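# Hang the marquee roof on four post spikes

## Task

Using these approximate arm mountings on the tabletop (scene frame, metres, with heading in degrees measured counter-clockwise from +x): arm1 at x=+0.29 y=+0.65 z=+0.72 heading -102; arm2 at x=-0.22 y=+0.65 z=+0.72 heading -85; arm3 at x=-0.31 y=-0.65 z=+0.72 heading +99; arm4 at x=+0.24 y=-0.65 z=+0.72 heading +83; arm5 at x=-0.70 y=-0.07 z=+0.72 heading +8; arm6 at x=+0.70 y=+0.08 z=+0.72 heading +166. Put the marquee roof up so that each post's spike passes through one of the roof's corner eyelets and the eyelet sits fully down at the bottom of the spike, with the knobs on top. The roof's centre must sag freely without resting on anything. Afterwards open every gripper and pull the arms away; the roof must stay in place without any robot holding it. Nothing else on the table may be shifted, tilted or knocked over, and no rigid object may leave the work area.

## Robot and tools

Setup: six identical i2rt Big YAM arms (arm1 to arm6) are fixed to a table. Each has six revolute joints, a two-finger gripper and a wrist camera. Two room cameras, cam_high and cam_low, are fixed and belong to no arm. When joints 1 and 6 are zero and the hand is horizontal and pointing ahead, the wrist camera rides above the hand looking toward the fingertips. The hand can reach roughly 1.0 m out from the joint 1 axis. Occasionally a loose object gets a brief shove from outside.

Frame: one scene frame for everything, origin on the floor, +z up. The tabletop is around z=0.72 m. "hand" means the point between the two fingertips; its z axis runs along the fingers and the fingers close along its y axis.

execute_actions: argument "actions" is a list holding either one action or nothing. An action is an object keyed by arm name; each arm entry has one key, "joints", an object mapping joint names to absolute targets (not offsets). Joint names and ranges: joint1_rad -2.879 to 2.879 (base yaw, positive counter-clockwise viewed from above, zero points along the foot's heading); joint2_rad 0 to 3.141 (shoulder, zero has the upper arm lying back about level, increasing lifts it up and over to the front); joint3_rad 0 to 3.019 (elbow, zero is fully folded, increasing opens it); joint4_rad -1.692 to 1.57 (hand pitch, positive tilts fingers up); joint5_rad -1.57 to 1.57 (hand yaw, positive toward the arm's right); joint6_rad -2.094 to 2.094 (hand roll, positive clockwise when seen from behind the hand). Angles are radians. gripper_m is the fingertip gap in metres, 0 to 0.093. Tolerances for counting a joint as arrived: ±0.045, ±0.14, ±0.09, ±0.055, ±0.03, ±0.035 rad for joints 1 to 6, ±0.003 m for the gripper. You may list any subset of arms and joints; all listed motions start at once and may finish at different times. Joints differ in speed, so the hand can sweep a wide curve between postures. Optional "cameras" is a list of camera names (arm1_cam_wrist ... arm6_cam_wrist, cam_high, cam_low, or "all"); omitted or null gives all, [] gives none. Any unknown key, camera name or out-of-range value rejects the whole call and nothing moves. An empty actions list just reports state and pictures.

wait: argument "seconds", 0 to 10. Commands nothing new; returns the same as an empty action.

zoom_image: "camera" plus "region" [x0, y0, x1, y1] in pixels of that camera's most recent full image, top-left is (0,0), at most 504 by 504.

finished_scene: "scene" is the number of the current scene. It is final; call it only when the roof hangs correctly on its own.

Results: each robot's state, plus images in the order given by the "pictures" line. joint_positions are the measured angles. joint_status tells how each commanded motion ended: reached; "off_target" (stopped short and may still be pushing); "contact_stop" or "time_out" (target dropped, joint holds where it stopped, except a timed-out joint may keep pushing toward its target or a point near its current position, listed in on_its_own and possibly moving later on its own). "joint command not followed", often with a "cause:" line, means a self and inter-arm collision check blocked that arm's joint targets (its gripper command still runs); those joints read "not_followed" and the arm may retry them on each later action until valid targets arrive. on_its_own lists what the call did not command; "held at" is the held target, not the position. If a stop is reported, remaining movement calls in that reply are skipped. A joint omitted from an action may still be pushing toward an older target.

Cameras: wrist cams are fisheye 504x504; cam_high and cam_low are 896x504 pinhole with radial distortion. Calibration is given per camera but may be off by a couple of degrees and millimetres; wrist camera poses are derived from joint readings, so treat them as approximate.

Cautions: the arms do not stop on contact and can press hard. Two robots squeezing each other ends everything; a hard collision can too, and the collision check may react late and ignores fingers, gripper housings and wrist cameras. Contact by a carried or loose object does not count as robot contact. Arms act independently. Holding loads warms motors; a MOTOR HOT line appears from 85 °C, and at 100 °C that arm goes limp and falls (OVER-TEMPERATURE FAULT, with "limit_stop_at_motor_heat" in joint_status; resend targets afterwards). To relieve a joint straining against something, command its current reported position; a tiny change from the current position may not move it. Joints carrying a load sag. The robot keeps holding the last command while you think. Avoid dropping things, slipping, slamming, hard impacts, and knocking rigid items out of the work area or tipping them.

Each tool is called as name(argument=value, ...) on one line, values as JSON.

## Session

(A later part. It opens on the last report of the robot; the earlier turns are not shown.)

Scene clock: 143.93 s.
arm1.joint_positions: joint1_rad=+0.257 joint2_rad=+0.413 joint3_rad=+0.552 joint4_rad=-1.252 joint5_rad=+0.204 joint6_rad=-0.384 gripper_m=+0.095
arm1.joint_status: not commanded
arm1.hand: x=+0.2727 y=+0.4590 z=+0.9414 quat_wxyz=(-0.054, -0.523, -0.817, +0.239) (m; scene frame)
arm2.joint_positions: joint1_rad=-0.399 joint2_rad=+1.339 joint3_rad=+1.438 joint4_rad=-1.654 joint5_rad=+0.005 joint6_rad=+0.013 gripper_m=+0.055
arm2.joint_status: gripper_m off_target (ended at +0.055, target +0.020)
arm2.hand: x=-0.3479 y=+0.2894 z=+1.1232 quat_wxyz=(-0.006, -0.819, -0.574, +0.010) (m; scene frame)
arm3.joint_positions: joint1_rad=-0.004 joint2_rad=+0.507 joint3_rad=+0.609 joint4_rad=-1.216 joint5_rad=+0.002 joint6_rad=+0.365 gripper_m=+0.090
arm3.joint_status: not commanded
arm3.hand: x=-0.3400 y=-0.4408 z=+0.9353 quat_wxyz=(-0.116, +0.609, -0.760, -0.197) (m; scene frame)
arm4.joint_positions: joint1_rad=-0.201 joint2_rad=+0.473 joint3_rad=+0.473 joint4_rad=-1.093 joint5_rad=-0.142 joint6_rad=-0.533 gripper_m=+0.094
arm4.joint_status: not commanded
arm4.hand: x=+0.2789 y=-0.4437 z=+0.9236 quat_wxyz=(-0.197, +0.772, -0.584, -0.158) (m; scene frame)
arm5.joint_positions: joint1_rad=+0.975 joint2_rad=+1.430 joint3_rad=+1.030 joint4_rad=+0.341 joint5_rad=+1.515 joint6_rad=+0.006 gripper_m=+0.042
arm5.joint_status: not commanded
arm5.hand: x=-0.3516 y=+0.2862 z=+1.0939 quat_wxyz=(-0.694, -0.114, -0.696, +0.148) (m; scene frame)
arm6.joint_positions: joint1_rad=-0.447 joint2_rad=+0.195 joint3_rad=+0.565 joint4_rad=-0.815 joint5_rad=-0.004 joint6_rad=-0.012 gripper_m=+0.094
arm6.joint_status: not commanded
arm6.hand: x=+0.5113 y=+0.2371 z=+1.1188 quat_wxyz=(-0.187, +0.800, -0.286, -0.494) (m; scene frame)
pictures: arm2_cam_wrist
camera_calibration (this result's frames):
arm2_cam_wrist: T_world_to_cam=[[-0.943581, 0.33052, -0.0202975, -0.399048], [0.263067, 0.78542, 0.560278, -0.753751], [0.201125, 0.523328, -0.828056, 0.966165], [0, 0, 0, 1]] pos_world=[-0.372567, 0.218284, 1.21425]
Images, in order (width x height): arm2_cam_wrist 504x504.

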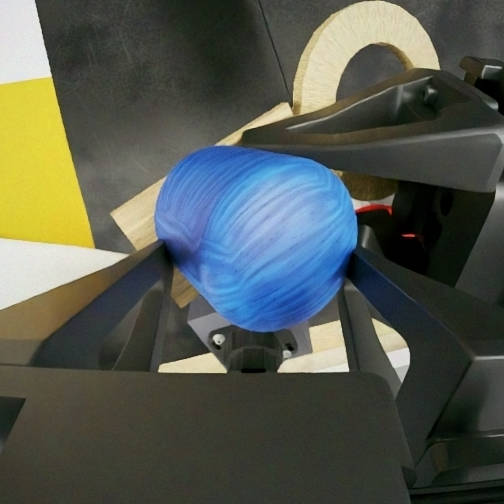

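execute_actions(actions=[{"arm5":{"joints":{"gripper_m":0.075,"joint2_rad":1.41}}}], cameras=["arm2_cam_wrist"])

execute_actions(actions=[{"arm5":{"joints":{"joint1_rad":1.15}}}], cameras=["arm2_cam_wrist","cam_high"])

Scene clock: 147.33 s.
arm1.joint_positions: joint1_rad=+0.257 joint2_rad=+0.413 joint3_rad=+0.552 joint4_rad=-1.252 joint5_rad=+0.204 joint6_rad=-0.384 gripper_m=+0.095
arm1.joint_status: not commanded
arm1.hand: x=+0.2727 y=+0.4590 z=+0.9414 quat_wxyz=(-0.054, -0.523, -0.817, +0.239) (m; scene frame)
arm2.joint_positions: joint1_rad=-0.397 joint2_rad=+1.353 joint3_rad=+1.410 joint4_rad=-1.649 joint5_rad=-0.010 joint6_rad=+0.013 gripper_m=+0.042
arm2.joint_status: not commanded
arm2.on_its_own: gripper_m moved -0.013 toward your old target +0.020
arm2.hand: x=-0.3441 y=+0.2906 z=+1.1078 quat_wxyz=(-0.002, -0.818, -0.575, -0.009) (m; scene frame)
arm3.joint_positions: joint1_rad=-0.004 joint2_rad=+0.507 joint3_rad=+0.609 joint4_rad=-1.216 joint5_rad=+0.002 joint6_rad=+0.365 gripper_m=+0.090
arm3.joint_status: not commanded
arm3.hand: x=-0.3400 y=-0.4408 z=+0.9353 quat_wxyz=(-0.116, +0.609, -0.760, -0.197) (m; scene frame)
arm4.joint_positions: joint1_rad=-0.201 joint2_rad=+0.473 joint3_rad=+0.473 joint4_rad=-1.093 joint5_rad=-0.142 joint6_rad=-0.533 gripper_m=+0.094
arm4.joint_status: not commanded
arm4.hand: x=+0.2789 y=-0.4437 z=+0.9236 quat_wxyz=(-0.197, +0.772, -0.584, -0.158) (m; scene frame)
arm5.joint_positions: joint1_rad=+0.991 joint2_rad=+1.425 joint3_rad=+1.036 joint4_rad=+0.341 joint5_rad=+1.505 joint6_rad=+0.007 gripper_m=+0.075
arm5.joint_status: all done
arm5.hand: x=-0.3568 y=+0.2931 z=+1.0989 quat_wxyz=(-0.696, -0.110, -0.696, +0.135) (m; scene frame)
arm6.joint_positions: joint1_rad=-0.447 joint2_rad=+0.195 joint3_rad=+0.565 joint4_rad=-0.815 joint5_rad=-0.004 joint6_rad=-0.012 gripper_m=+0.094
arm6.joint_status: not commanded
arm6.hand: x=+0.5113 y=+0.2371 z=+1.1188 quat_wxyz=(-0.187, +0.800, -0.286, -0.494) (m; scene frame)
pictures: arm2_cam_wrist
camera_calibration (this result's frames):
arm2_cam_wrist: T_world_to_cam=[[-0.943446, 0.329706, -0.0346918, -0.379869], [0.247109, 0.769115, 0.589406, -0.780038], [0.221012, 0.5475, -0.807092, 0.928623], [0, 0, 0, 1]] pos_world=[-0.370868, 0.216763, 1.19606]
Images, in order (width x height): arm2_cam_wrist 504x504.

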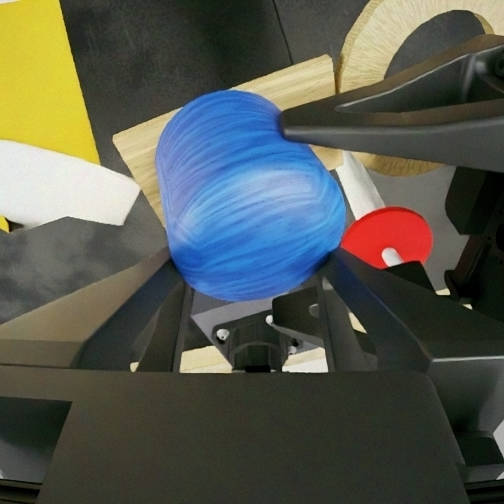

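Scene clock: 148.27 s.
arm1.joint_positions: joint1_rad=+0.257 joint2_rad=+0.413 joint3_rad=+0.552 joint4_rad=-1.252 joint5_rad=+0.204 joint6_rad=-0.384 gripper_m=+0.095
arm1.joint_status: not commanded
arm1.hand: x=+0.2727 y=+0.4590 z=+0.9414 quat_wxyz=(-0.054, -0.523, -0.817, +0.239) (m; scene frame)
arm2.joint_positions: joint1_rad=-0.397 joint2_rad=+1.353 joint3_rad=+1.410 joint4_rad=-1.646 joint5_rad=-0.007 joint6_rad=+0.013 gripper_m=+0.042
arm2.joint_status: not commanded
arm2.hand: x=-0.3448 y=+0.2901 z=+1.1078 quat_wxyz=(-0.001, -0.818, -0.575, -0.007) (m; scene frame)
arm3.joint_positions: joint1_rad=-0.004 joint2_rad=+0.507 joint3_rad=+0.609 joint4_rad=-1.216 joint5_rad=+0.002 joint6_rad=+0.365 gripper_m=+0.090
arm3.joint_status: not commanded
arm3.hand: x=-0.3400 y=-0.4408 z=+0.9353 quat_wxyz=(-0.116, +0.609, -0.760, -0.197) (m; scene frame)
arm4.joint_positions: joint1_rad=-0.201 joint2_rad=+0.473 joint3_rad=+0.473 joint4_rad=-1.093 joint5_rad=-0.142 joint6_rad=-0.533 gripper_m=+0.094
arm4.joint_status: not commanded
arm4.hand: x=+0.2789 y=-0.4437 z=+0.9236 quat_wxyz=(-0.197, +0.772, -0.584, -0.158) (m; scene frame)
arm5.joint_positions: joint1_rad=+1.160 joint2_rad=+1.424 joint3_rad=+1.036 joint4_rad=+0.341 joint5_rad=+1.502 joint6_rad=+0.007 gripper_m=+0.075
arm5.joint_status: all done
arm5.hand: x=-0.4230 y=+0.3468 z=+1.0984 quat_wxyz=(-0.706, -0.049, -0.703, +0.075) (m; scene frame)
arm6.joint_positions: joint1_rad=-0.447 joint2_rad=+0.195 joint3_rad=+0.565 joint4_rad=-0.815 joint5_rad=-0.004 joint6_rad=-0.012 gripper_m=+0.094
arm6.joint_status: not commanded
arm6.hand: x=+0.5113 y=+0.2371 z=+1.1188 quat_wxyz=(-0.187, +0.800, -0.286, -0.494) (m; scene frame)
pictures: arm2_cam_wrist, cam_high
camera_calibration (this result's frames):
arm2_cam_wrist: T_world_to_cam=[[-0.943579, 0.32963, -0.0316497, -0.383785], [0.249299, 0.770019, 0.587299, -0.776683], [0.217962, 0.546273, -0.808751, 0.930156], [0, 0, 0, 1]] pos_world=[-0.371245, 0.216449, 1.19626]
Images, in order (width x height): arm2_cam_wrist 504x504, cam_high 896x504.

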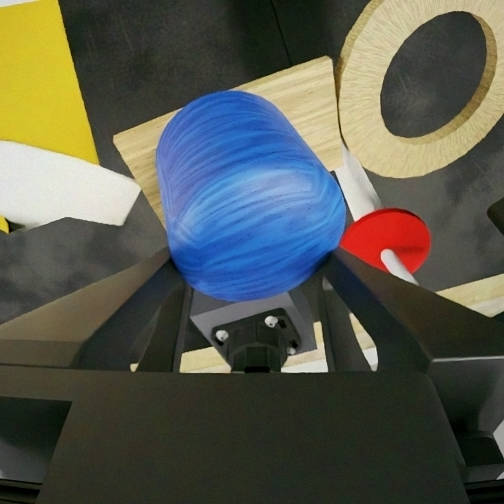

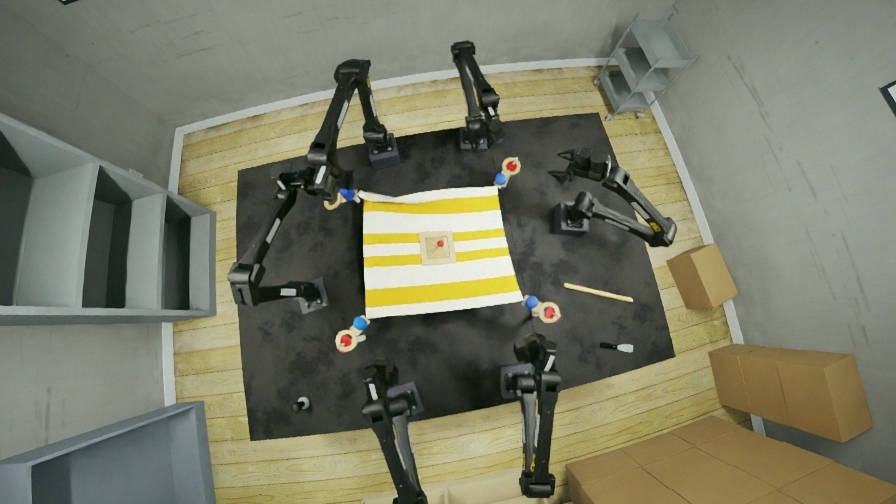

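execute_actions(actions=[], cameras=["arm5_cam_wrist","cam_low"])

zoom_image(camera="cam_low", region=[380,80,580,220])

Scene clock: 148.87 s.
arm1.joint_positions: joint1_rad=+0.257 joint2_rad=+0.413 joint3_rad=+0.552 joint4_rad=-1.252 joint5_rad=+0.204 joint6_rad=-0.384 gripper_m=+0.095
arm1.joint_status: not commanded
arm1.hand: x=+0.2727 y=+0.4590 z=+0.9414 quat_wxyz=(-0.054, -0.523, -0.817, +0.239) (m; scene frame)
arm2.joint_positions: joint1_rad=-0.397 joint2_rad=+1.353 joint3_rad=+1.410 joint4_rad=-1.646 joint5_rad=-0.007 joint6_rad=+0.013 gripper_m=+0.042
arm2.joint_status: not commanded
arm2.hand: x=-0.3448 y=+0.2901 z=+1.1078 quat_wxyz=(-0.001, -0.818, -0.575, -0.007) (m; scene frame)
arm3.joint_positions: joint1_rad=-0.004 joint2_rad=+0.507 joint3_rad=+0.609 joint4_rad=-1.216 joint5_rad=+0.002 joint6_rad=+0.365 gripper_m=+0.090
arm3.joint_status: not commanded
arm3.hand: x=-0.3400 y=-0.4408 z=+0.9353 quat_wxyz=(-0.116, +0.609, -0.760, -0.197) (m; scene frame)
arm4.joint_positions: joint1_rad=-0.201 joint2_rad=+0.473 joint3_rad=+0.473 joint4_rad=-1.093 joint5_rad=-0.142 joint6_rad=-0.533 gripper_m=+0.094
arm4.joint_status: not commanded
arm4.hand: x=+0.2789 y=-0.4437 z=+0.9236 quat_wxyz=(-0.197, +0.772, -0.584, -0.158) (m; scene frame)
arm5.joint_positions: joint1_rad=+1.160 joint2_rad=+1.424 joint3_rad=+1.036 joint4_rad=+0.341 joint5_rad=+1.502 joint6_rad=+0.007 gripper_m=+0.075
arm5.joint_status: all done
arm5.hand: x=-0.4230 y=+0.3468 z=+1.0984 quat_wxyz=(-0.706, -0.049, -0.703, +0.075) (m; scene frame)
arm6.joint_positions: joint1_rad=-0.447 joint2_rad=+0.195 joint3_rad=+0.565 joint4_rad=-0.815 joint5_rad=-0.004 joint6_rad=-0.012 gripper_m=+0.094
arm6.joint_status: not commanded
arm6.hand: x=+0.5113 y=+0.2371 z=+1.1188 quat_wxyz=(-0.187, +0.800, -0.286, -0.494) (m; scene frame)
pictures: arm5_cam_wrist, cam_low
camera_calibration (this result's frames):
arm5_cam_wrist: T_world_to_cam=[[-0.176237, -0.9831, 0.0495451, 0.214187], [-0.577291, 0.0624586, -0.814146, 0.632993], [0.797293, -0.172085, -0.578542, 1.15828], [0, 0, 0, 1]] pos_world=[-0.52032, 0.370354, 1.17485]
Images, in order (width x height): arm5_cam_wrist 504x504, cam_low 896x504.

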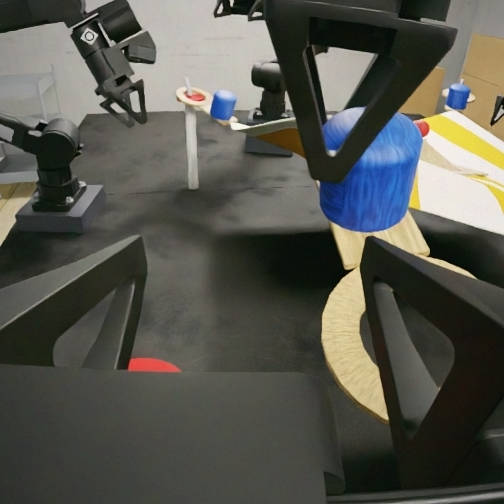

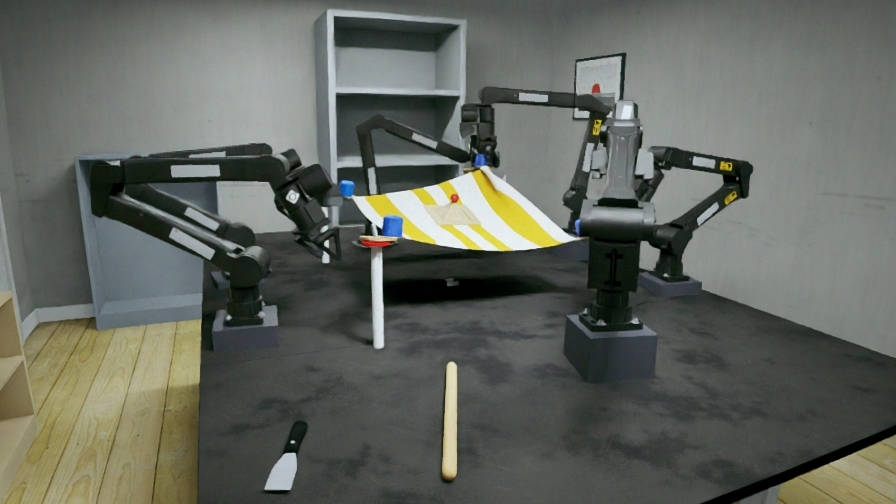

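Region (380, 80, 580, 220) of cam_low's 896x504 image, scaled by 2.520, with more detail than that image has; it fills the top 353 rows of this view, and the rest is white.

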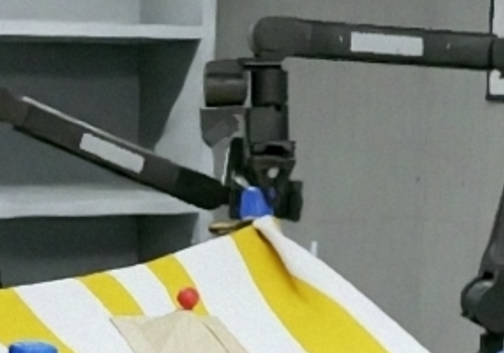

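execute_actions(actions=[{"arm5":{"joints":{"joint1_rad":1.5,"joint2_rad":1.2,"joint5_rad":0.8}},"arm2":{"joints":{"joint1_rad":-0.50,"joint2_rad":1.14,"joint3_rad":1.28,"joint4_rad":-1.58,"joint6_rad":0.15}}}], cameras=["arm2_cam_wrist","cam_high"])

Scene clock: 150.70 s.
arm1.joint_positions: joint1_rad=+0.257 joint2_rad=+0.413 joint3_rad=+0.552 joint4_rad=-1.252 joint5_rad=+0.204 joint6_rad=-0.384 gripper_m=+0.095
arm1.joint_status: not commanded
arm1.hand: x=+0.2727 y=+0.4590 z=+0.9414 quat_wxyz=(-0.054, -0.523, -0.817, +0.239) (m; scene frame)
arm2.joint_positions: joint1_rad=-0.487 joint2_rad=+1.147 joint3_rad=+1.265 joint4_rad=-1.581 joint5_rad=-0.014 joint6_rad=+0.146 gripper_m=+0.042
arm2.joint_status: all done
arm2.hand: x=-0.3554 y=+0.3474 z=+1.1200 quat_wxyz=(-0.042, -0.876, -0.479, +0.040) (m; scene frame)
arm3.joint_positions: joint1_rad=-0.004 joint2_rad=+0.507 joint3_rad=+0.609 joint4_rad=-1.216 joint5_rad=+0.002 joint6_rad=+0.365 gripper_m=+0.090
arm3.joint_status: not commanded
arm3.hand: x=-0.3400 y=-0.4408 z=+0.9353 quat_wxyz=(-0.116, +0.609, -0.760, -0.197) (m; scene frame)
arm4.joint_positions: joint1_rad=-0.201 joint2_rad=+0.473 joint3_rad=+0.473 joint4_rad=-1.093 joint5_rad=-0.142 joint6_rad=-0.533 gripper_m=+0.094
arm4.joint_status: not commanded
arm4.hand: x=+0.2789 y=-0.4437 z=+0.9236 quat_wxyz=(-0.197, +0.772, -0.584, -0.158) (m; scene frame)
arm5.joint_positions: joint1_rad=+1.505 joint2_rad=+1.191 joint3_rad=+1.059 joint4_rad=+0.343 joint5_rad=+0.803 joint6_rad=+0.006 gripper_m=+0.075
arm5.joint_status: all done
arm5.hand: x=-0.6339 y=+0.4513 z=+1.2275 quat_wxyz=(-0.665, +0.225, -0.610, -0.368) (m; scene frame)
arm6.joint_positions: joint1_rad=-0.447 joint2_rad=+0.195 joint3_rad=+0.565 joint4_rad=-0.815 joint5_rad=-0.004 joint6_rad=-0.012 gripper_m=+0.094
arm6.joint_status: not commanded
arm6.hand: x=+0.5113 y=+0.2371 z=+1.1188 quat_wxyz=(-0.187, +0.800, -0.286, -0.494) (m; scene frame)
pictures: arm2_cam_wrist, cam_high
camera_calibration (this result's frames):
arm2_cam_wrist: T_world_to_cam=[[-0.848892, 0.525732, -0.0546624, -0.421029], [0.437741, 0.757218, 0.484772, -0.639096], [0.296251, 0.387591, -0.872931, 1.06595], [0, 0, 0, 1]] pos_world=[-0.393439, 0.292131, 1.2173]
Images, in order (width x height): arm2_cam_wrist 504x504, cam_high 896x504.

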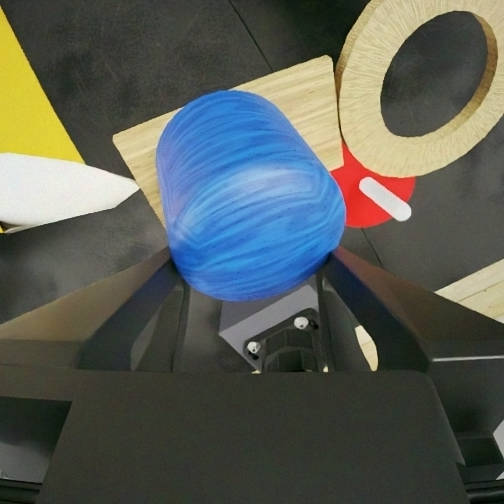

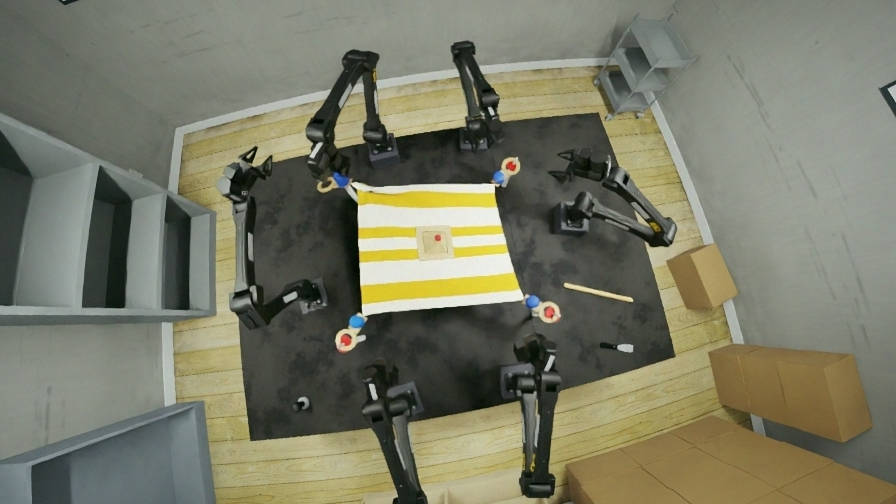

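execute_actions(actions=[{"arm2":{"joints":{"joint1_rad":-0.50,"joint2_rad":1.04,"joint3_rad":1.21,"joint4_rad":-1.54,"joint6_rad":0.55}}}], cameras=["arm2_cam_wrist","cam_high"])

Scene clock: 152.77 s.
arm1.joint_positions: joint1_rad=+0.257 joint2_rad=+0.413 joint3_rad=+0.552 joint4_rad=-1.252 joint5_rad=+0.204 joint6_rad=-0.384 gripper_m=+0.095
arm1.joint_status: not commanded
arm1.hand: x=+0.2727 y=+0.4590 z=+0.9414 quat_wxyz=(-0.054, -0.523, -0.817, +0.239) (m; scene frame)
arm2.joint_positions: joint1_rad=-0.487 joint2_rad=+1.056 joint3_rad=+1.195 joint4_rad=-1.541 joint5_rad=-0.016 joint6_rad=+0.532 gripper_m=+0.042
arm2.joint_status: all done
arm2.hand: x=-0.3469 y=+0.3653 z=+1.1201 quat_wxyz=(-0.072, -0.949, -0.302, +0.051) (m; scene frame)
arm3.joint_positions: joint1_rad=-0.004 joint2_rad=+0.507 joint3_rad=+0.609 joint4_rad=-1.216 joint5_rad=+0.002 joint6_rad=+0.365 gripper_m=+0.090
arm3.joint_status: not commanded
arm3.hand: x=-0.3400 y=-0.4408 z=+0.9353 quat_wxyz=(-0.116, +0.609, -0.760, -0.197) (m; scene frame)
arm4.joint_positions: joint1_rad=-0.201 joint2_rad=+0.473 joint3_rad=+0.473 joint4_rad=-1.093 joint5_rad=-0.142 joint6_rad=-0.533 gripper_m=+0.094
arm4.joint_status: not commanded
arm4.hand: x=+0.2789 y=-0.4437 z=+0.9236 quat_wxyz=(-0.197, +0.772, -0.584, -0.158) (m; scene frame)
arm5.joint_positions: joint1_rad=+1.505 joint2_rad=+1.191 joint3_rad=+1.059 joint4_rad=+0.343 joint5_rad=+0.803 joint6_rad=+0.006 gripper_m=+0.075
arm5.joint_status: not commanded
arm5.hand: x=-0.6339 y=+0.4513 z=+1.2275 quat_wxyz=(-0.665, +0.225, -0.610, -0.368) (m; scene frame)
arm6.joint_positions: joint1_rad=-0.447 joint2_rad=+0.195 joint3_rad=+0.565 joint4_rad=-0.815 joint5_rad=-0.004 joint6_rad=-0.012 gripper_m=+0.094
arm6.joint_status: not commanded
arm6.hand: x=+0.5113 y=+0.2371 z=+1.1188 quat_wxyz=(-0.187, +0.800, -0.286, -0.494) (m; scene frame)
pictures: arm2_cam_wrist, cam_high
camera_calibration (this result's frames):
arm2_cam_wrist: T_world_to_cam=[[-0.590473, 0.797197, -0.125768, -0.353109], [0.680538, 0.575593, 0.453388, -0.470675], [0.433831, 0.182124, -0.882395, 1.18991], [0, 0, 0, 1]] pos_world=[-0.40441, 0.335703, 1.21896]
Images, in order (width x height): arm2_cam_wrist 504x504, cam_high 896x504.

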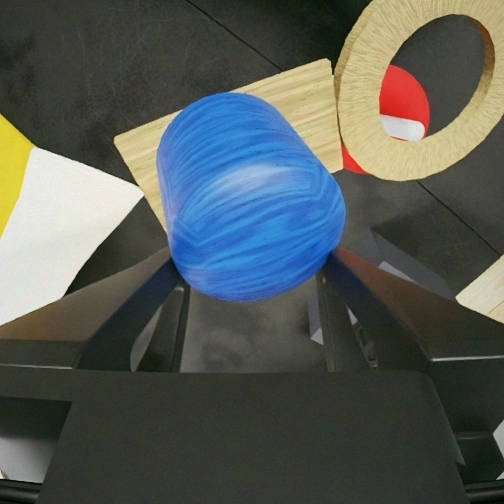

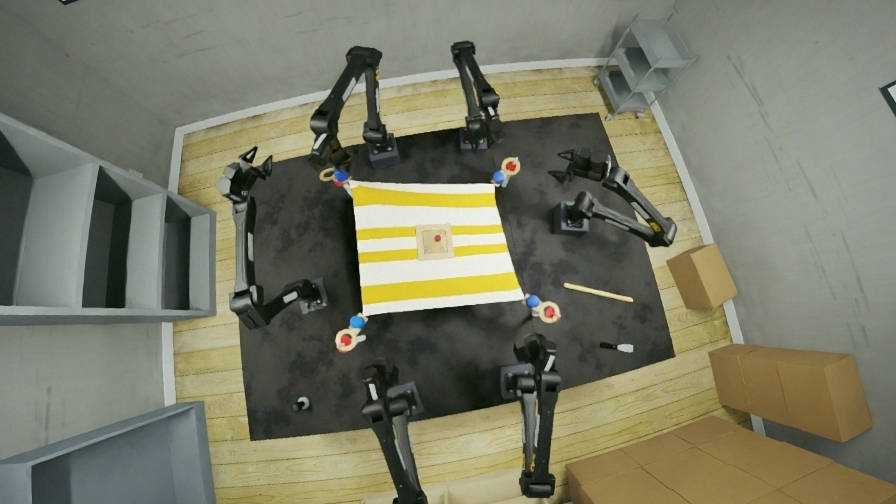

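execute_actions(actions=[{"arm2":{"joints":{"joint1_rad":-0.48,"joint2_rad":0.97,"joint3_rad":1.07,"joint4_rad":-1.57}}}], cameras=["arm2_cam_wrist","cam_low"])

Scene clock: 153.93 s.
arm1.joint_positions: joint1_rad=+0.257 joint2_rad=+0.413 joint3_rad=+0.552 joint4_rad=-1.252 joint5_rad=+0.204 joint6_rad=-0.384 gripper_m=+0.095
arm1.joint_status: not commanded
arm1.hand: x=+0.2727 y=+0.4590 z=+0.9414 quat_wxyz=(-0.054, -0.523, -0.817, +0.239) (m; scene frame)
arm2.joint_positions: joint1_rad=-0.474 joint2_rad=+0.987 joint3_rad=+1.061 joint4_rad=-1.541 joint5_rad=-0.016 joint6_rad=+0.547 gripper_m=+0.042
arm2.joint_status: all done
arm2.hand: x=-0.3281 y=+0.3980 z=+1.0833 quat_wxyz=(-0.048, -0.952, -0.302, +0.029) (m; scene frame)
arm3.joint_positions: joint1_rad=-0.004 joint2_rad=+0.507 joint3_rad=+0.609 joint4_rad=-1.216 joint5_rad=+0.002 joint6_rad=+0.365 gripper_m=+0.090
arm3.joint_status: not commanded
arm3.hand: x=-0.3400 y=-0.4408 z=+0.9353 quat_wxyz=(-0.116, +0.609, -0.760, -0.197) (m; scene frame)
arm4.joint_positions: joint1_rad=-0.201 joint2_rad=+0.473 joint3_rad=+0.473 joint4_rad=-1.093 joint5_rad=-0.142 joint6_rad=-0.533 gripper_m=+0.094
arm4.joint_status: not commanded
arm4.hand: x=+0.2789 y=-0.4437 z=+0.9236 quat_wxyz=(-0.197, +0.772, -0.584, -0.158) (m; scene frame)
arm5.joint_positions: joint1_rad=+1.505 joint2_rad=+1.191 joint3_rad=+1.059 joint4_rad=+0.343 joint5_rad=+0.803 joint6_rad=+0.006 gripper_m=+0.075
arm5.joint_status: not commanded
arm5.hand: x=-0.6339 y=+0.4513 z=+1.2275 quat_wxyz=(-0.665, +0.225, -0.610, -0.368) (m; scene frame)
arm6.joint_positions: joint1_rad=-0.447 joint2_rad=+0.195 joint3_rad=+0.565 joint4_rad=-0.815 joint5_rad=-0.004 joint6_rad=-0.012 gripper_m=+0.094
arm6.joint_status: not commanded
arm6.hand: x=+0.5113 y=+0.2371 z=+1.1188 quat_wxyz=(-0.187, +0.800, -0.286, -0.494) (m; scene frame)
pictures: arm2_cam_wrist, cam_low
camera_calibration (this result's frames):
arm2_cam_wrist: T_world_to_cam=[[-0.586432, 0.804395, -0.0951122, -0.407424], [0.667599, 0.546489, 0.505629, -0.534878], [0.458703, 0.23302, -0.857492, 1.10433], [0, 0, 0, 1]] pos_world=[-0.3884, 0.362705, 1.17865]
Images, in order (width x height): arm2_cam_wrist 504x504, cam_low 896x504.

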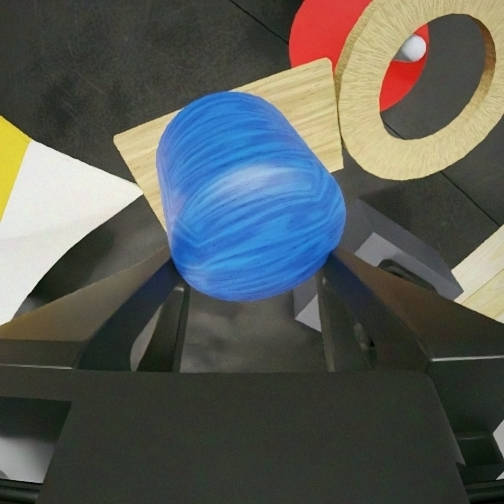

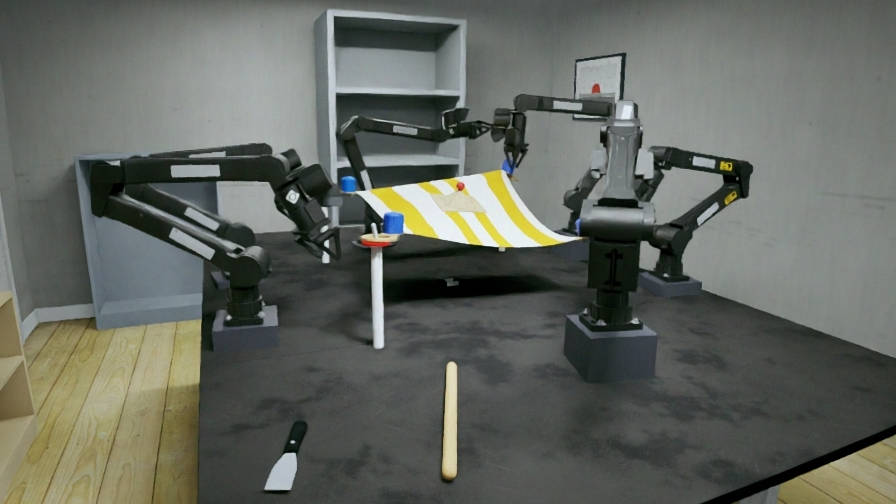

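execute_actions(actions=[{"arm2":{"joints":{"joint2_rad":1.02,"joint3_rad":0.98,"joint4_rad":-1.62}}}], cameras=["arm2_cam_wrist","cam_low"])

Scene clock: 155.10 s.
arm1.joint_positions: joint1_rad=+0.257 joint2_rad=+0.413 joint3_rad=+0.552 joint4_rad=-1.252 joint5_rad=+0.204 joint6_rad=-0.384 gripper_m=+0.095
arm1.joint_status: not commanded
arm1.hand: x=+0.2727 y=+0.4590 z=+0.9414 quat_wxyz=(-0.054, -0.523, -0.817, +0.239) (m; scene frame)
arm2.joint_positions: joint1_rad=-0.470 joint2_rad=+1.022 joint3_rad=+0.977 joint4_rad=-1.605 joint5_rad=-0.002 joint6_rad=+0.548 gripper_m=+0.020
arm2.joint_status: all done
arm2.on_its_own: gripper_m moved -0.022 to your old target +0.020
arm2.hand: x=-0.3168 y=+0.4274 z=+1.0423 quat_wxyz=(+0.025, -0.952, -0.303, -0.025) (m; scene frame)
arm3.joint_positions: joint1_rad=-0.004 joint2_rad=+0.507 joint3_rad=+0.609 joint4_rad=-1.216 joint5_rad=+0.002 joint6_rad=+0.365 gripper_m=+0.090
arm3.joint_status: not commanded
arm3.hand: x=-0.3400 y=-0.4408 z=+0.9353 quat_wxyz=(-0.116, +0.609, -0.760, -0.197) (m; scene frame)
arm4.joint_positions: joint1_rad=-0.201 joint2_rad=+0.473 joint3_rad=+0.473 joint4_rad=-1.093 joint5_rad=-0.142 joint6_rad=-0.533 gripper_m=+0.094
arm4.joint_status: not commanded
arm4.hand: x=+0.2789 y=-0.4437 z=+0.9236 quat_wxyz=(-0.197, +0.772, -0.584, -0.158) (m; scene frame)
arm5.joint_positions: joint1_rad=+1.505 joint2_rad=+1.191 joint3_rad=+1.059 joint4_rad=+0.343 joint5_rad=+0.803 joint6_rad=+0.006 gripper_m=+0.075
arm5.joint_status: not commanded
arm5.hand: x=-0.6339 y=+0.4513 z=+1.2275 quat_wxyz=(-0.665, +0.225, -0.610, -0.368) (m; scene frame)
arm6.joint_positions: joint1_rad=-0.447 joint2_rad=+0.195 joint3_rad=+0.565 joint4_rad=-0.815 joint5_rad=-0.004 joint6_rad=-0.012 gripper_m=+0.094
arm6.joint_status: not commanded
arm6.hand: x=+0.5113 y=+0.2371 z=+1.1188 quat_wxyz=(-0.187, +0.800, -0.286, -0.494) (m; scene frame)
pictures: arm2_cam_wrist, cam_low
camera_calibration (this result's frames):
arm2_cam_wrist: T_world_to_cam=[[-0.586687, 0.809751, 0.0100758, -0.540334], [0.632345, 0.450307, 0.630368, -0.637849], [0.505904, 0.3762, -0.776231, 0.926115], [0, 0, 0, 1]] pos_world=[-0.382192, 0.376359, 1.1264]
Images, in order (width x height): arm2_cam_wrist 504x504, cam_low 896x504.

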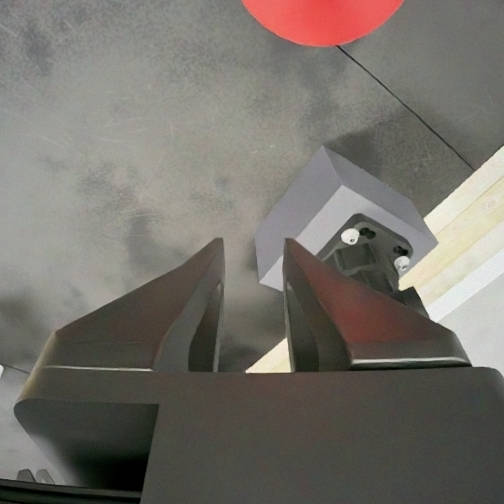

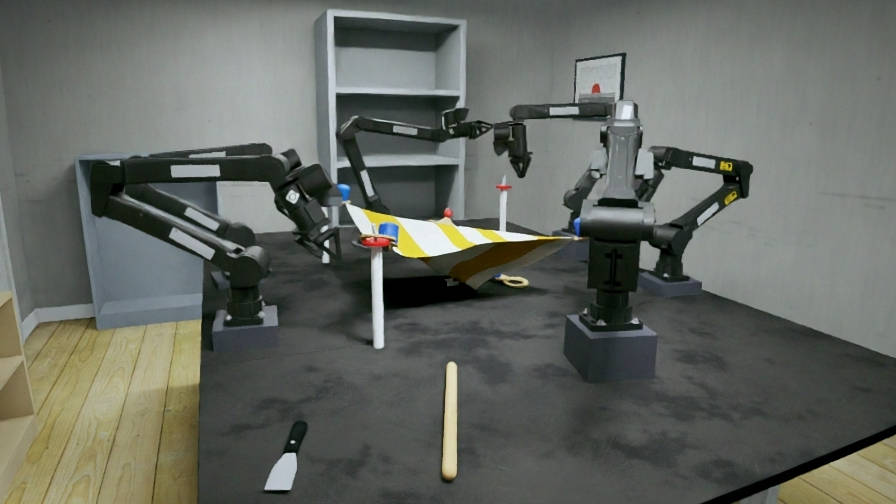

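Dropped again. Look.

execute_actions(actions=[{"arm2":{"joints":{"joint1_rad":-0.2,"joint2_rad":1.1,"joint3_rad":1.2,"joint4_rad":-1.6,"joint6_rad":0,"gripper_m":0.093}},"arm5":{"joints":{"joint1_rad":0.9,"joint2_rad":1.0,"joint3_rad":0.9,"joint4_rad":-1.2,"joint5_rad":0,"gripper_m":0.093}}}], cameras=["arm2_cam_wrist","arm5_cam_wrist","cam_low","cam_high"])

Scene clock: 157.17 s.
arm1.joint_positions: joint1_rad=+0.257 joint2_rad=+0.413 joint3_rad=+0.552 joint4_rad=-1.252 joint5_rad=+0.204 joint6_rad=-0.384 gripper_m=+0.095
arm1.joint_status: not commanded
arm1.hand: x=+0.2727 y=+0.4590 z=+0.9414 quat_wxyz=(-0.054, -0.523, -0.817, +0.239) (m; scene frame)
arm2.joint_positions: joint1_rad=-0.201 joint2_rad=+1.102 joint3_rad=+1.163 joint4_rad=-1.605 joint5_rad=+0.000 joint6_rad=+0.014 gripper_m=+0.093
arm2.joint_status: all done
arm2.hand: x=-0.2614 y=+0.3559 z=+1.0930 quat_wxyz=(-0.013, -0.758, -0.652, +0.013) (m; scene frame)
arm3.joint_positions: joint1_rad=-0.004 joint2_rad=+0.507 joint3_rad=+0.609 joint4_rad=-1.216 joint5_rad=+0.002 joint6_rad=+0.365 gripper_m=+0.090
arm3.joint_status: not commanded
arm3.hand: x=-0.3400 y=-0.4408 z=+0.9353 quat_wxyz=(-0.116, +0.609, -0.760, -0.197) (m; scene frame)
arm4.joint_positions: joint1_rad=-0.201 joint2_rad=+0.473 joint3_rad=+0.473 joint4_rad=-1.093 joint5_rad=-0.142 joint6_rad=-0.533 gripper_m=+0.094
arm4.joint_status: not commanded
arm4.hand: x=+0.2789 y=-0.4437 z=+0.9236 quat_wxyz=(-0.197, +0.772, -0.584, -0.158) (m; scene frame)
arm5.joint_positions: joint1_rad=+0.904 joint2_rad=+0.993 joint3_rad=+0.898 joint4_rad=-1.192 joint5_rad=+0.003 joint6_rad=+0.005 gripper_m=+0.093
arm5.joint_status: all done
arm5.hand: x=-0.5477 y=+0.2108 z=+0.9433 quat_wxyz=(-0.127, +0.503, -0.852, -0.069) (m; scene frame)
arm6.joint_positions: joint1_rad=-0.447 joint2_rad=+0.195 joint3_rad=+0.565 joint4_rad=-0.815 joint5_rad=-0.004 joint6_rad=-0.012 gripper_m=+0.094
arm6.joint_status: not commanded
arm6.hand: x=+0.5113 y=+0.2371 z=+1.1188 quat_wxyz=(-0.187, +0.800, -0.286, -0.494) (m; scene frame)
pictures: arm2_cam_wrist, arm5_cam_wrist, cam_high, cam_low
camera_calibration (this result's frames):
arm2_cam_wrist: T_world_to_cam=[[-0.989933, 0.139585, -0.0234169, -0.280734], [0.103908, 0.829081, 0.549389, -0.856997], [0.096101, 0.541425, -0.835239, 0.862943], [0, 0, 0, 1]] pos_world=[-0.271788, 0.282487, 1.18501]
arm5_cam_wrist: T_world_to_cam=[[0.880461, -0.47387, 0.0153755, 0.569854], [-0.452147, -0.829457, 0.327969, -0.377549], [-0.142661, -0.295716, -0.944563, 1.00103], [0, 0, 0, 1]] pos_world=[-0.529633, 0.252896, 1.0606]
Images, in order (width x height): arm2_cam_wrist 504x504, arm5_cam_wrist 504x504, cam_high 896x504, cam_low 896x504.

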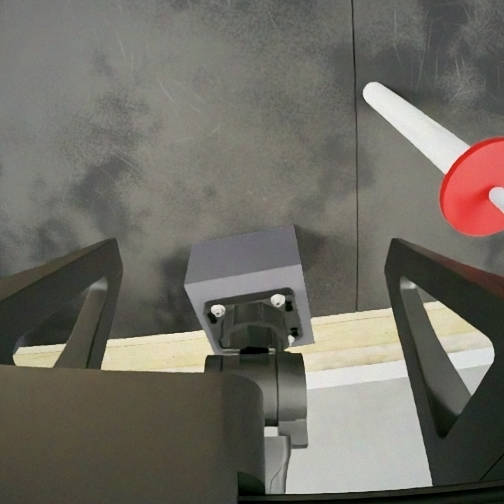

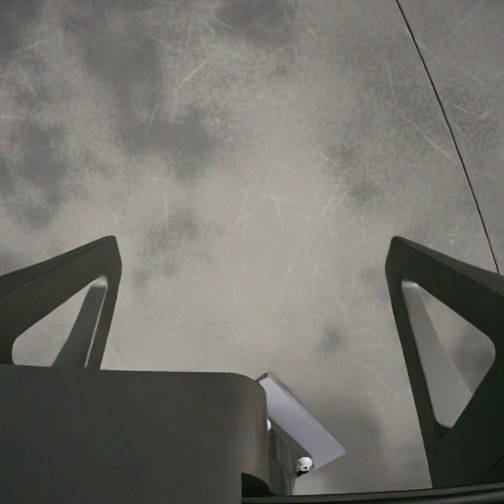

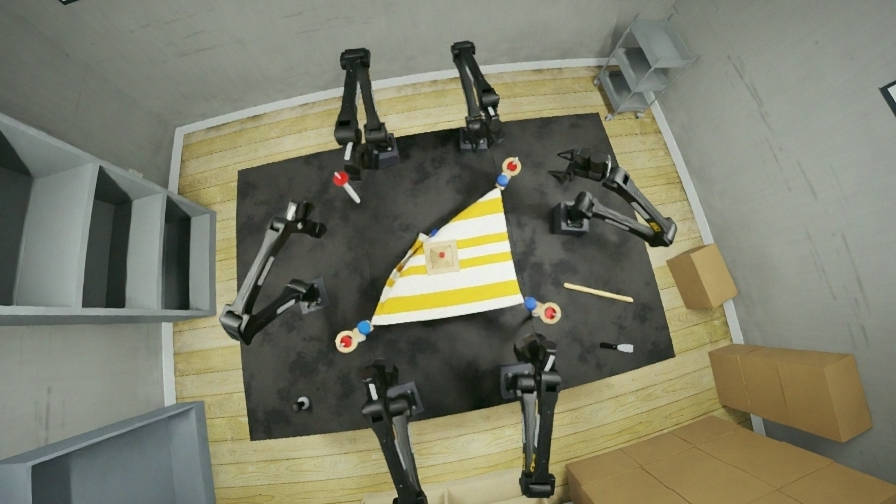

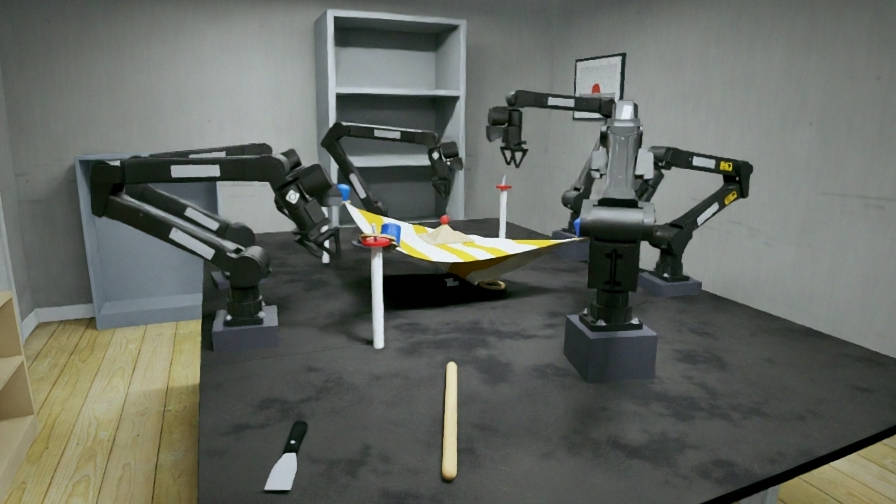

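execute_actions(actions=[{"arm5":{"joints":{"joint1_rad":0.15,"joint2_rad":1.75,"joint3_rad":0.42,"joint4_rad":1.28}},"arm2":{"joints":{"joint1_rad":0.2,"joint2_rad":0.5,"joint3_rad":0.6,"joint4_rad":-1.2}}}], cameras=["arm5_cam_wrist","cam_high"])

Scene clock: 159.83 s.
arm1.joint_positions: joint1_rad=+0.257 joint2_rad=+0.413 joint3_rad=+0.552 joint4_rad=-1.252 joint5_rad=+0.204 joint6_rad=-0.384 gripper_m=+0.095
arm1.joint_status: not commanded
arm1.hand: x=+0.2727 y=+0.4590 z=+0.9414 quat_wxyz=(-0.054, -0.523, -0.817, +0.239) (m; scene frame)
arm2.joint_positions: joint1_rad=+0.193 joint2_rad=+0.504 joint3_rad=+0.593 joint4_rad=-1.223 joint5_rad=-0.001 joint6_rad=+0.013 gripper_m=+0.093
arm2.joint_status: all done
arm2.hand: x=-0.1678 y=+0.4509 z=+0.9992 quat_wxyz=(-0.175, -0.601, -0.769, +0.134) (m; scene frame)
arm3.joint_positions: joint1_rad=-0.004 joint2_rad=+0.507 joint3_rad=+0.609 joint4_rad=-1.216 joint5_rad=+0.002 joint6_rad=+0.365 gripper_m=+0.090
arm3.joint_status: not commanded
arm3.hand: x=-0.3400 y=-0.4408 z=+0.9353 quat_wxyz=(-0.116, +0.609, -0.760, -0.197) (m; scene frame)
arm4.joint_positions: joint1_rad=-0.201 joint2_rad=+0.473 joint3_rad=+0.473 joint4_rad=-1.093 joint5_rad=-0.142 joint6_rad=-0.533 gripper_m=+0.094
arm4.joint_status: not commanded
arm4.hand: x=+0.2789 y=-0.4437 z=+0.9236 quat_wxyz=(-0.197, +0.772, -0.584, -0.158) (m; scene frame)
arm5.joint_positions: joint1_rad=+0.161 joint2_rad=+1.755 joint3_rad=+0.416 joint4_rad=+1.263 joint5_rad=-0.001 joint6_rad=-0.006 gripper_m=+0.093
arm5.joint_status: all done
arm5.hand: x=-0.2363 y=+0.0878 z=+0.8333 quat_wxyz=(-0.675, +0.122, -0.720, -0.110) (m; scene frame)
arm6.joint_positions: joint1_rad=-0.447 joint2_rad=+0.195 joint3_rad=+0.565 joint4_rad=-0.815 joint5_rad=-0.004 joint6_rad=-0.012 gripper_m=+0.094
arm6.joint_status: not commanded
arm6.hand: x=+0.5113 y=+0.2371 z=+1.1188 quat_wxyz=(-0.187, +0.800, -0.286, -0.494) (m; scene frame)
pictures: arm5_cam_wrist, cam_high
camera_calibration (this result's frames):
arm5_cam_wrist: T_world_to_cam=[[0.322644, -0.946304, 0.0202467, 0.144708], [-0.597855, -0.22033, -0.77073, 0.524913], [0.733806, 0.236567, -0.63684, 0.809172], [0, 0, 0, 1]] pos_world=[-0.326642, 0.0611686, 0.91695]
Images, in order (width x height): arm5_cam_wrist 504x504, cam_high 896x504.

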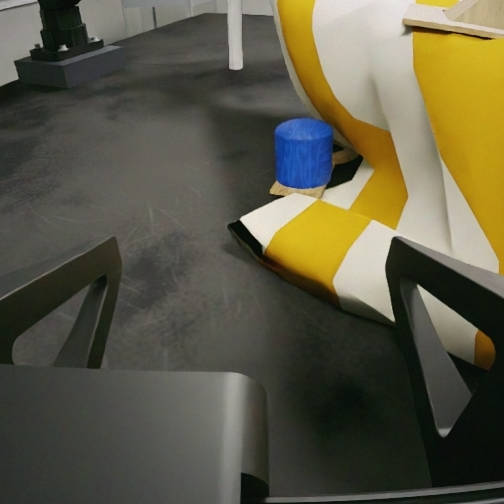

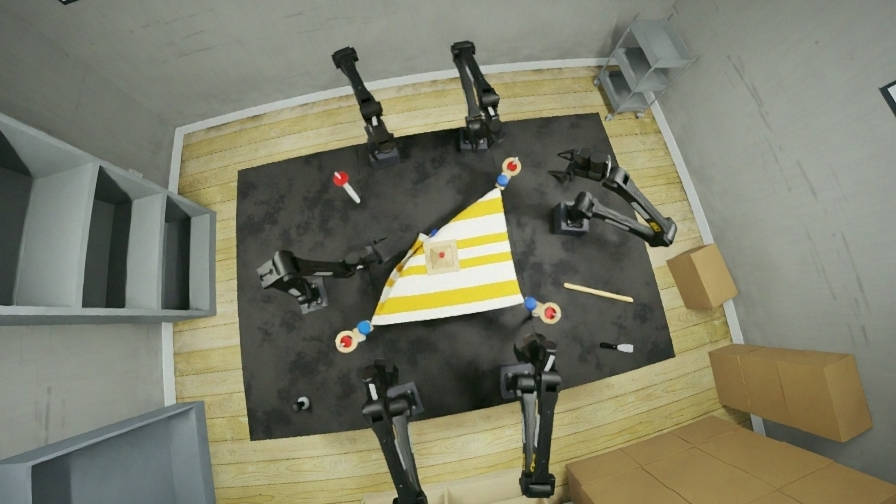

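execute_actions(actions=[{"arm5":{"joints":{"joint1_rad":0.0,"joint2_rad":1.2,"joint3_rad":0.3,"joint4_rad":0.9}},"arm2":{"joints":{"joint1_rad":0.33,"joint2_rad":1.9,"joint3_rad":1.47,"joint4_rad":-1.14,"joint6_rad":-1.0}}}], cameras=["arm2_cam_wrist","cam_high"])

Scene clock: 162.33 s.
arm1.joint_positions: joint1_rad=+0.257 joint2_rad=+0.413 joint3_rad=+0.552 joint4_rad=-1.252 joint5_rad=+0.204 joint6_rad=-0.384 gripper_m=+0.095
arm1.joint_status: not commanded
arm1.hand: x=+0.2727 y=+0.4590 z=+0.9414 quat_wxyz=(-0.054, -0.523, -0.817, +0.239) (m; scene frame)
arm2.joint_positions: joint1_rad=+0.325 joint2_rad=+1.914 joint3_rad=+1.426 joint4_rad=-1.146 joint5_rad=+0.000 joint6_rad=-0.985 gripper_m=+0.093
arm2.joint_status: all done
arm2.hand: x=-0.0177 y=+0.1551 z=+0.8577 quat_wxyz=(+0.014, -0.098, -0.995, -0.024) (m; scene frame)
arm3.joint_positions: joint1_rad=-0.004 joint2_rad=+0.507 joint3_rad=+0.609 joint4_rad=-1.216 joint5_rad=+0.002 joint6_rad=+0.365 gripper_m=+0.090
arm3.joint_status: not commanded
arm3.hand: x=-0.3400 y=-0.4408 z=+0.9353 quat_wxyz=(-0.116, +0.609, -0.760, -0.197) (m; scene frame)
arm4.joint_positions: joint1_rad=-0.201 joint2_rad=+0.473 joint3_rad=+0.473 joint4_rad=-1.093 joint5_rad=-0.142 joint6_rad=-0.533 gripper_m=+0.094
arm4.joint_status: not commanded
arm4.hand: x=+0.2789 y=-0.4437 z=+0.9236 quat_wxyz=(-0.197, +0.772, -0.584, -0.158) (m; scene frame)
arm5.joint_positions: joint1_rad=+0.000 joint2_rad=+1.201 joint3_rad=+0.294 joint4_rad=+0.907 joint5_rad=+0.000 joint6_rad=-0.006 gripper_m=+0.093
arm5.joint_status: all done
arm5.hand: x=-0.2785 y=+0.0006 z=+0.9402 quat_wxyz=(-0.709, +0.061, -0.701, -0.058) (m; scene frame)
arm6.joint_positions: joint1_rad=-0.447 joint2_rad=+0.195 joint3_rad=+0.565 joint4_rad=-0.815 joint5_rad=-0.004 joint6_rad=-0.012 gripper_m=+0.094
arm6.joint_status: not commanded
arm6.hand: x=+0.5113 y=+0.2371 z=+1.1188 quat_wxyz=(-0.187, +0.800, -0.286, -0.494) (m; scene frame)
pictures: arm2_cam_wrist, cam_high
camera_calibration (this result's frames):
arm2_cam_wrist: T_world_to_cam=[[-0.18691, -0.980077, -0.0671886, 0.208456], [-0.789437, 0.109143, 0.60405, -0.537718], [-0.584682, 0.165944, -0.794109, 0.762616], [0, 0, 0, 1]] pos_world=[0.0603555, 0.136439, 0.944414]
Images, in order (width x height): arm2_cam_wrist 504x504, cam_high 896x504.

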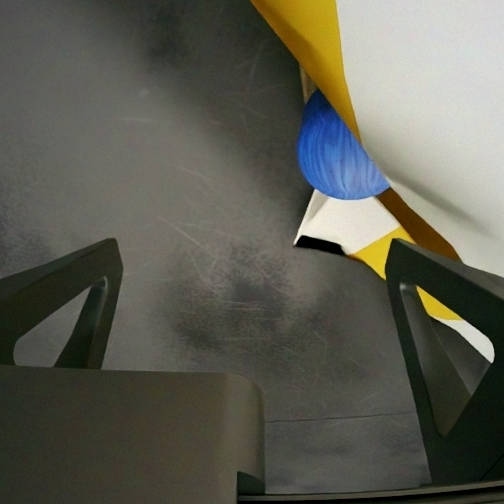

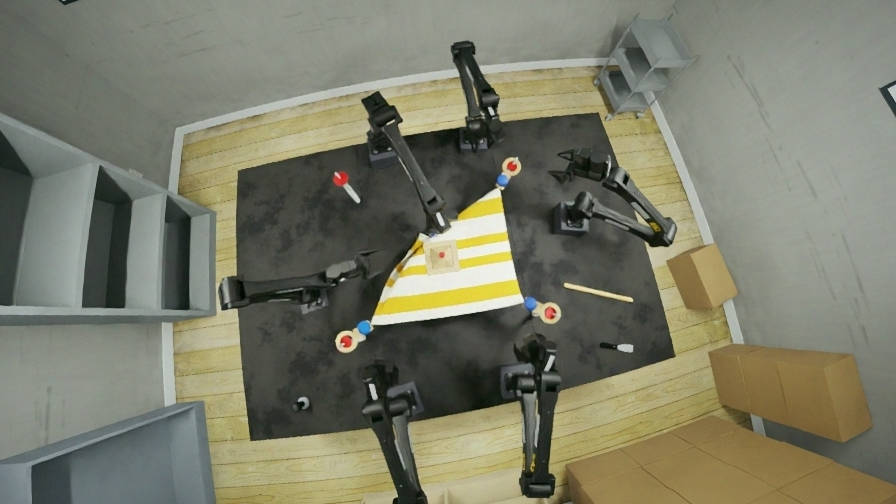

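execute_actions(actions=[{"arm2":{"joints":{"joint1_rad":0.29,"joint6_rad":-0.25}}}], cameras=[])

execute_actions(actions=[{"arm2":{"joints":{"joint2_rad":2.03,"joint3_rad":1.32,"joint4_rad":-0.85}}}], cameras=["arm2_cam_wrist"])

Scene clock: 164.67 s.
arm1.joint_positions: joint1_rad=+0.257 joint2_rad=+0.413 joint3_rad=+0.552 joint4_rad=-1.252 joint5_rad=+0.204 joint6_rad=-0.384 gripper_m=+0.095
arm1.joint_status: not commanded
arm1.hand: x=+0.2727 y=+0.4590 z=+0.9414 quat_wxyz=(-0.054, -0.523, -0.817, +0.239) (m; scene frame)
arm2.joint_positions: joint1_rad=+0.294 joint2_rad=+1.914 joint3_rad=+1.426 joint4_rad=-1.146 joint5_rad=+0.000 joint6_rad=-0.265 gripper_m=+0.093
arm2.joint_status: all done
arm2.hand: x=-0.0328 y=+0.1493 z=+0.8578 quat_wxyz=(+0.021, -0.456, -0.889, -0.018) (m; scene frame)
arm3.joint_positions: joint1_rad=-0.004 joint2_rad=+0.507 joint3_rad=+0.609 joint4_rad=-1.216 joint5_rad=+0.002 joint6_rad=+0.365 gripper_m=+0.090
arm3.joint_status: not commanded
arm3.hand: x=-0.3400 y=-0.4408 z=+0.9353 quat_wxyz=(-0.116, +0.609, -0.760, -0.197) (m; scene frame)
arm4.joint_positions: joint1_rad=-0.201 joint2_rad=+0.473 joint3_rad=+0.473 joint4_rad=-1.093 joint5_rad=-0.142 joint6_rad=-0.533 gripper_m=+0.094
arm4.joint_status: not commanded
arm4.hand: x=+0.2789 y=-0.4437 z=+0.9236 quat_wxyz=(-0.197, +0.772, -0.584, -0.158) (m; scene frame)
arm5.joint_positions: joint1_rad=+0.000 joint2_rad=+1.201 joint3_rad=+0.294 joint4_rad=+0.907 joint5_rad=+0.000 joint6_rad=-0.006 gripper_m=+0.093
arm5.joint_status: not commanded
arm5.hand: x=-0.2785 y=+0.0006 z=+0.9402 quat_wxyz=(-0.709, +0.061, -0.701, -0.058) (m; scene frame)
arm6.joint_positions: joint1_rad=-0.447 joint2_rad=+0.195 joint3_rad=+0.565 joint4_rad=-0.815 joint5_rad=-0.004 joint6_rad=-0.012 gripper_m=+0.094
arm6.joint_status: not commanded
arm6.hand: x=+0.5113 y=+0.2371 z=+1.1188 quat_wxyz=(-0.187, +0.800, -0.286, -0.494) (m; scene frame)
pictures: none
No camera images: the call's "cameras" was empty. Leave "cameras" out to get every camera's image.

Scene clock: 165.70 s.
arm1.joint_positions: joint1_rad=+0.257 joint2_rad=+0.413 joint3_rad=+0.552 joint4_rad=-1.252 joint5_rad=+0.204 joint6_rad=-0.384 gripper_m=+0.095
arm1.joint_status: not commanded
arm1.hand: x=+0.2727 y=+0.4590 z=+0.9414 quat_wxyz=(-0.054, -0.523, -0.817, +0.239) (m; scene frame)
arm2.joint_positions: joint1_rad=+0.294 joint2_rad=+2.031 joint3_rad=+1.313 joint4_rad=-0.862 joint5_rad=-0.001 joint6_rad=-0.264 gripper_m=+0.093
arm2.joint_status: all done
arm2.hand: x=-0.0322 y=+0.1475 z=+0.7603 quat_wxyz=(+0.001, -0.456, -0.890, +0.000) (m; scene frame)
arm3.joint_positions: joint1_rad=-0.004 joint2_rad=+0.507 joint3_rad=+0.609 joint4_rad=-1.216 joint5_rad=+0.002 joint6_rad=+0.365 gripper_m=+0.090
arm3.joint_status: not commanded
arm3.hand: x=-0.3400 y=-0.4408 z=+0.9353 quat_wxyz=(-0.116, +0.609, -0.760, -0.197) (m; scene frame)
arm4.joint_positions: joint1_rad=-0.201 joint2_rad=+0.473 joint3_rad=+0.473 joint4_rad=-1.093 joint5_rad=-0.142 joint6_rad=-0.533 gripper_m=+0.094
arm4.joint_status: not commanded
arm4.hand: x=+0.2789 y=-0.4437 z=+0.9236 quat_wxyz=(-0.197, +0.772, -0.584, -0.158) (m; scene frame)
arm5.joint_positions: joint1_rad=+0.000 joint2_rad=+1.201 joint3_rad=+0.294 joint4_rad=+0.907 joint5_rad=+0.000 joint6_rad=-0.006 gripper_m=+0.093
arm5.joint_status: not commanded
arm5.hand: x=-0.2785 y=+0.0006 z=+0.9402 quat_wxyz=(-0.709, +0.061, -0.701, -0.058) (m; scene frame)
arm6.joint_positions: joint1_rad=-0.447 joint2_rad=+0.195 joint3_rad=+0.565 joint4_rad=-0.815 joint5_rad=-0.004 joint6_rad=-0.012 gripper_m=+0.094
arm6.joint_status: not commanded
arm6.hand: x=+0.5113 y=+0.2371 z=+1.1188 quat_wxyz=(-0.187, +0.800, -0.286, -0.494) (m; scene frame)
pictures: arm2_cam_wrist
camera_calibration (this result's frames):
arm2_cam_wrist: T_world_to_cam=[[-0.806031, -0.5915, -0.0209951, 0.0793408], [-0.491318, 0.648892, 0.580987, -0.541918], [-0.33003, 0.478609, -0.813642, 0.65501], [0, 0, 0, 1]] pos_world=[0.0138699, 0.0850832, 0.849457]
Images, in order (width x height): arm2_cam_wrist 504x504.

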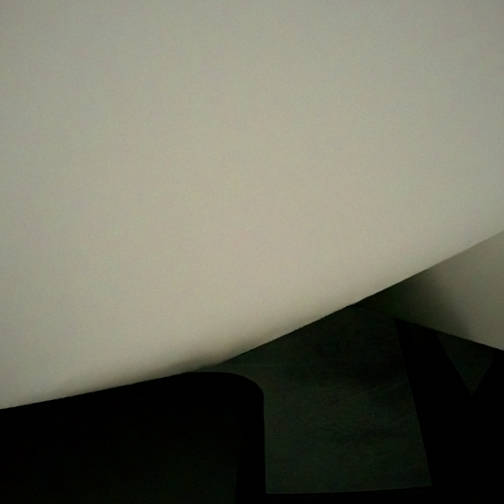

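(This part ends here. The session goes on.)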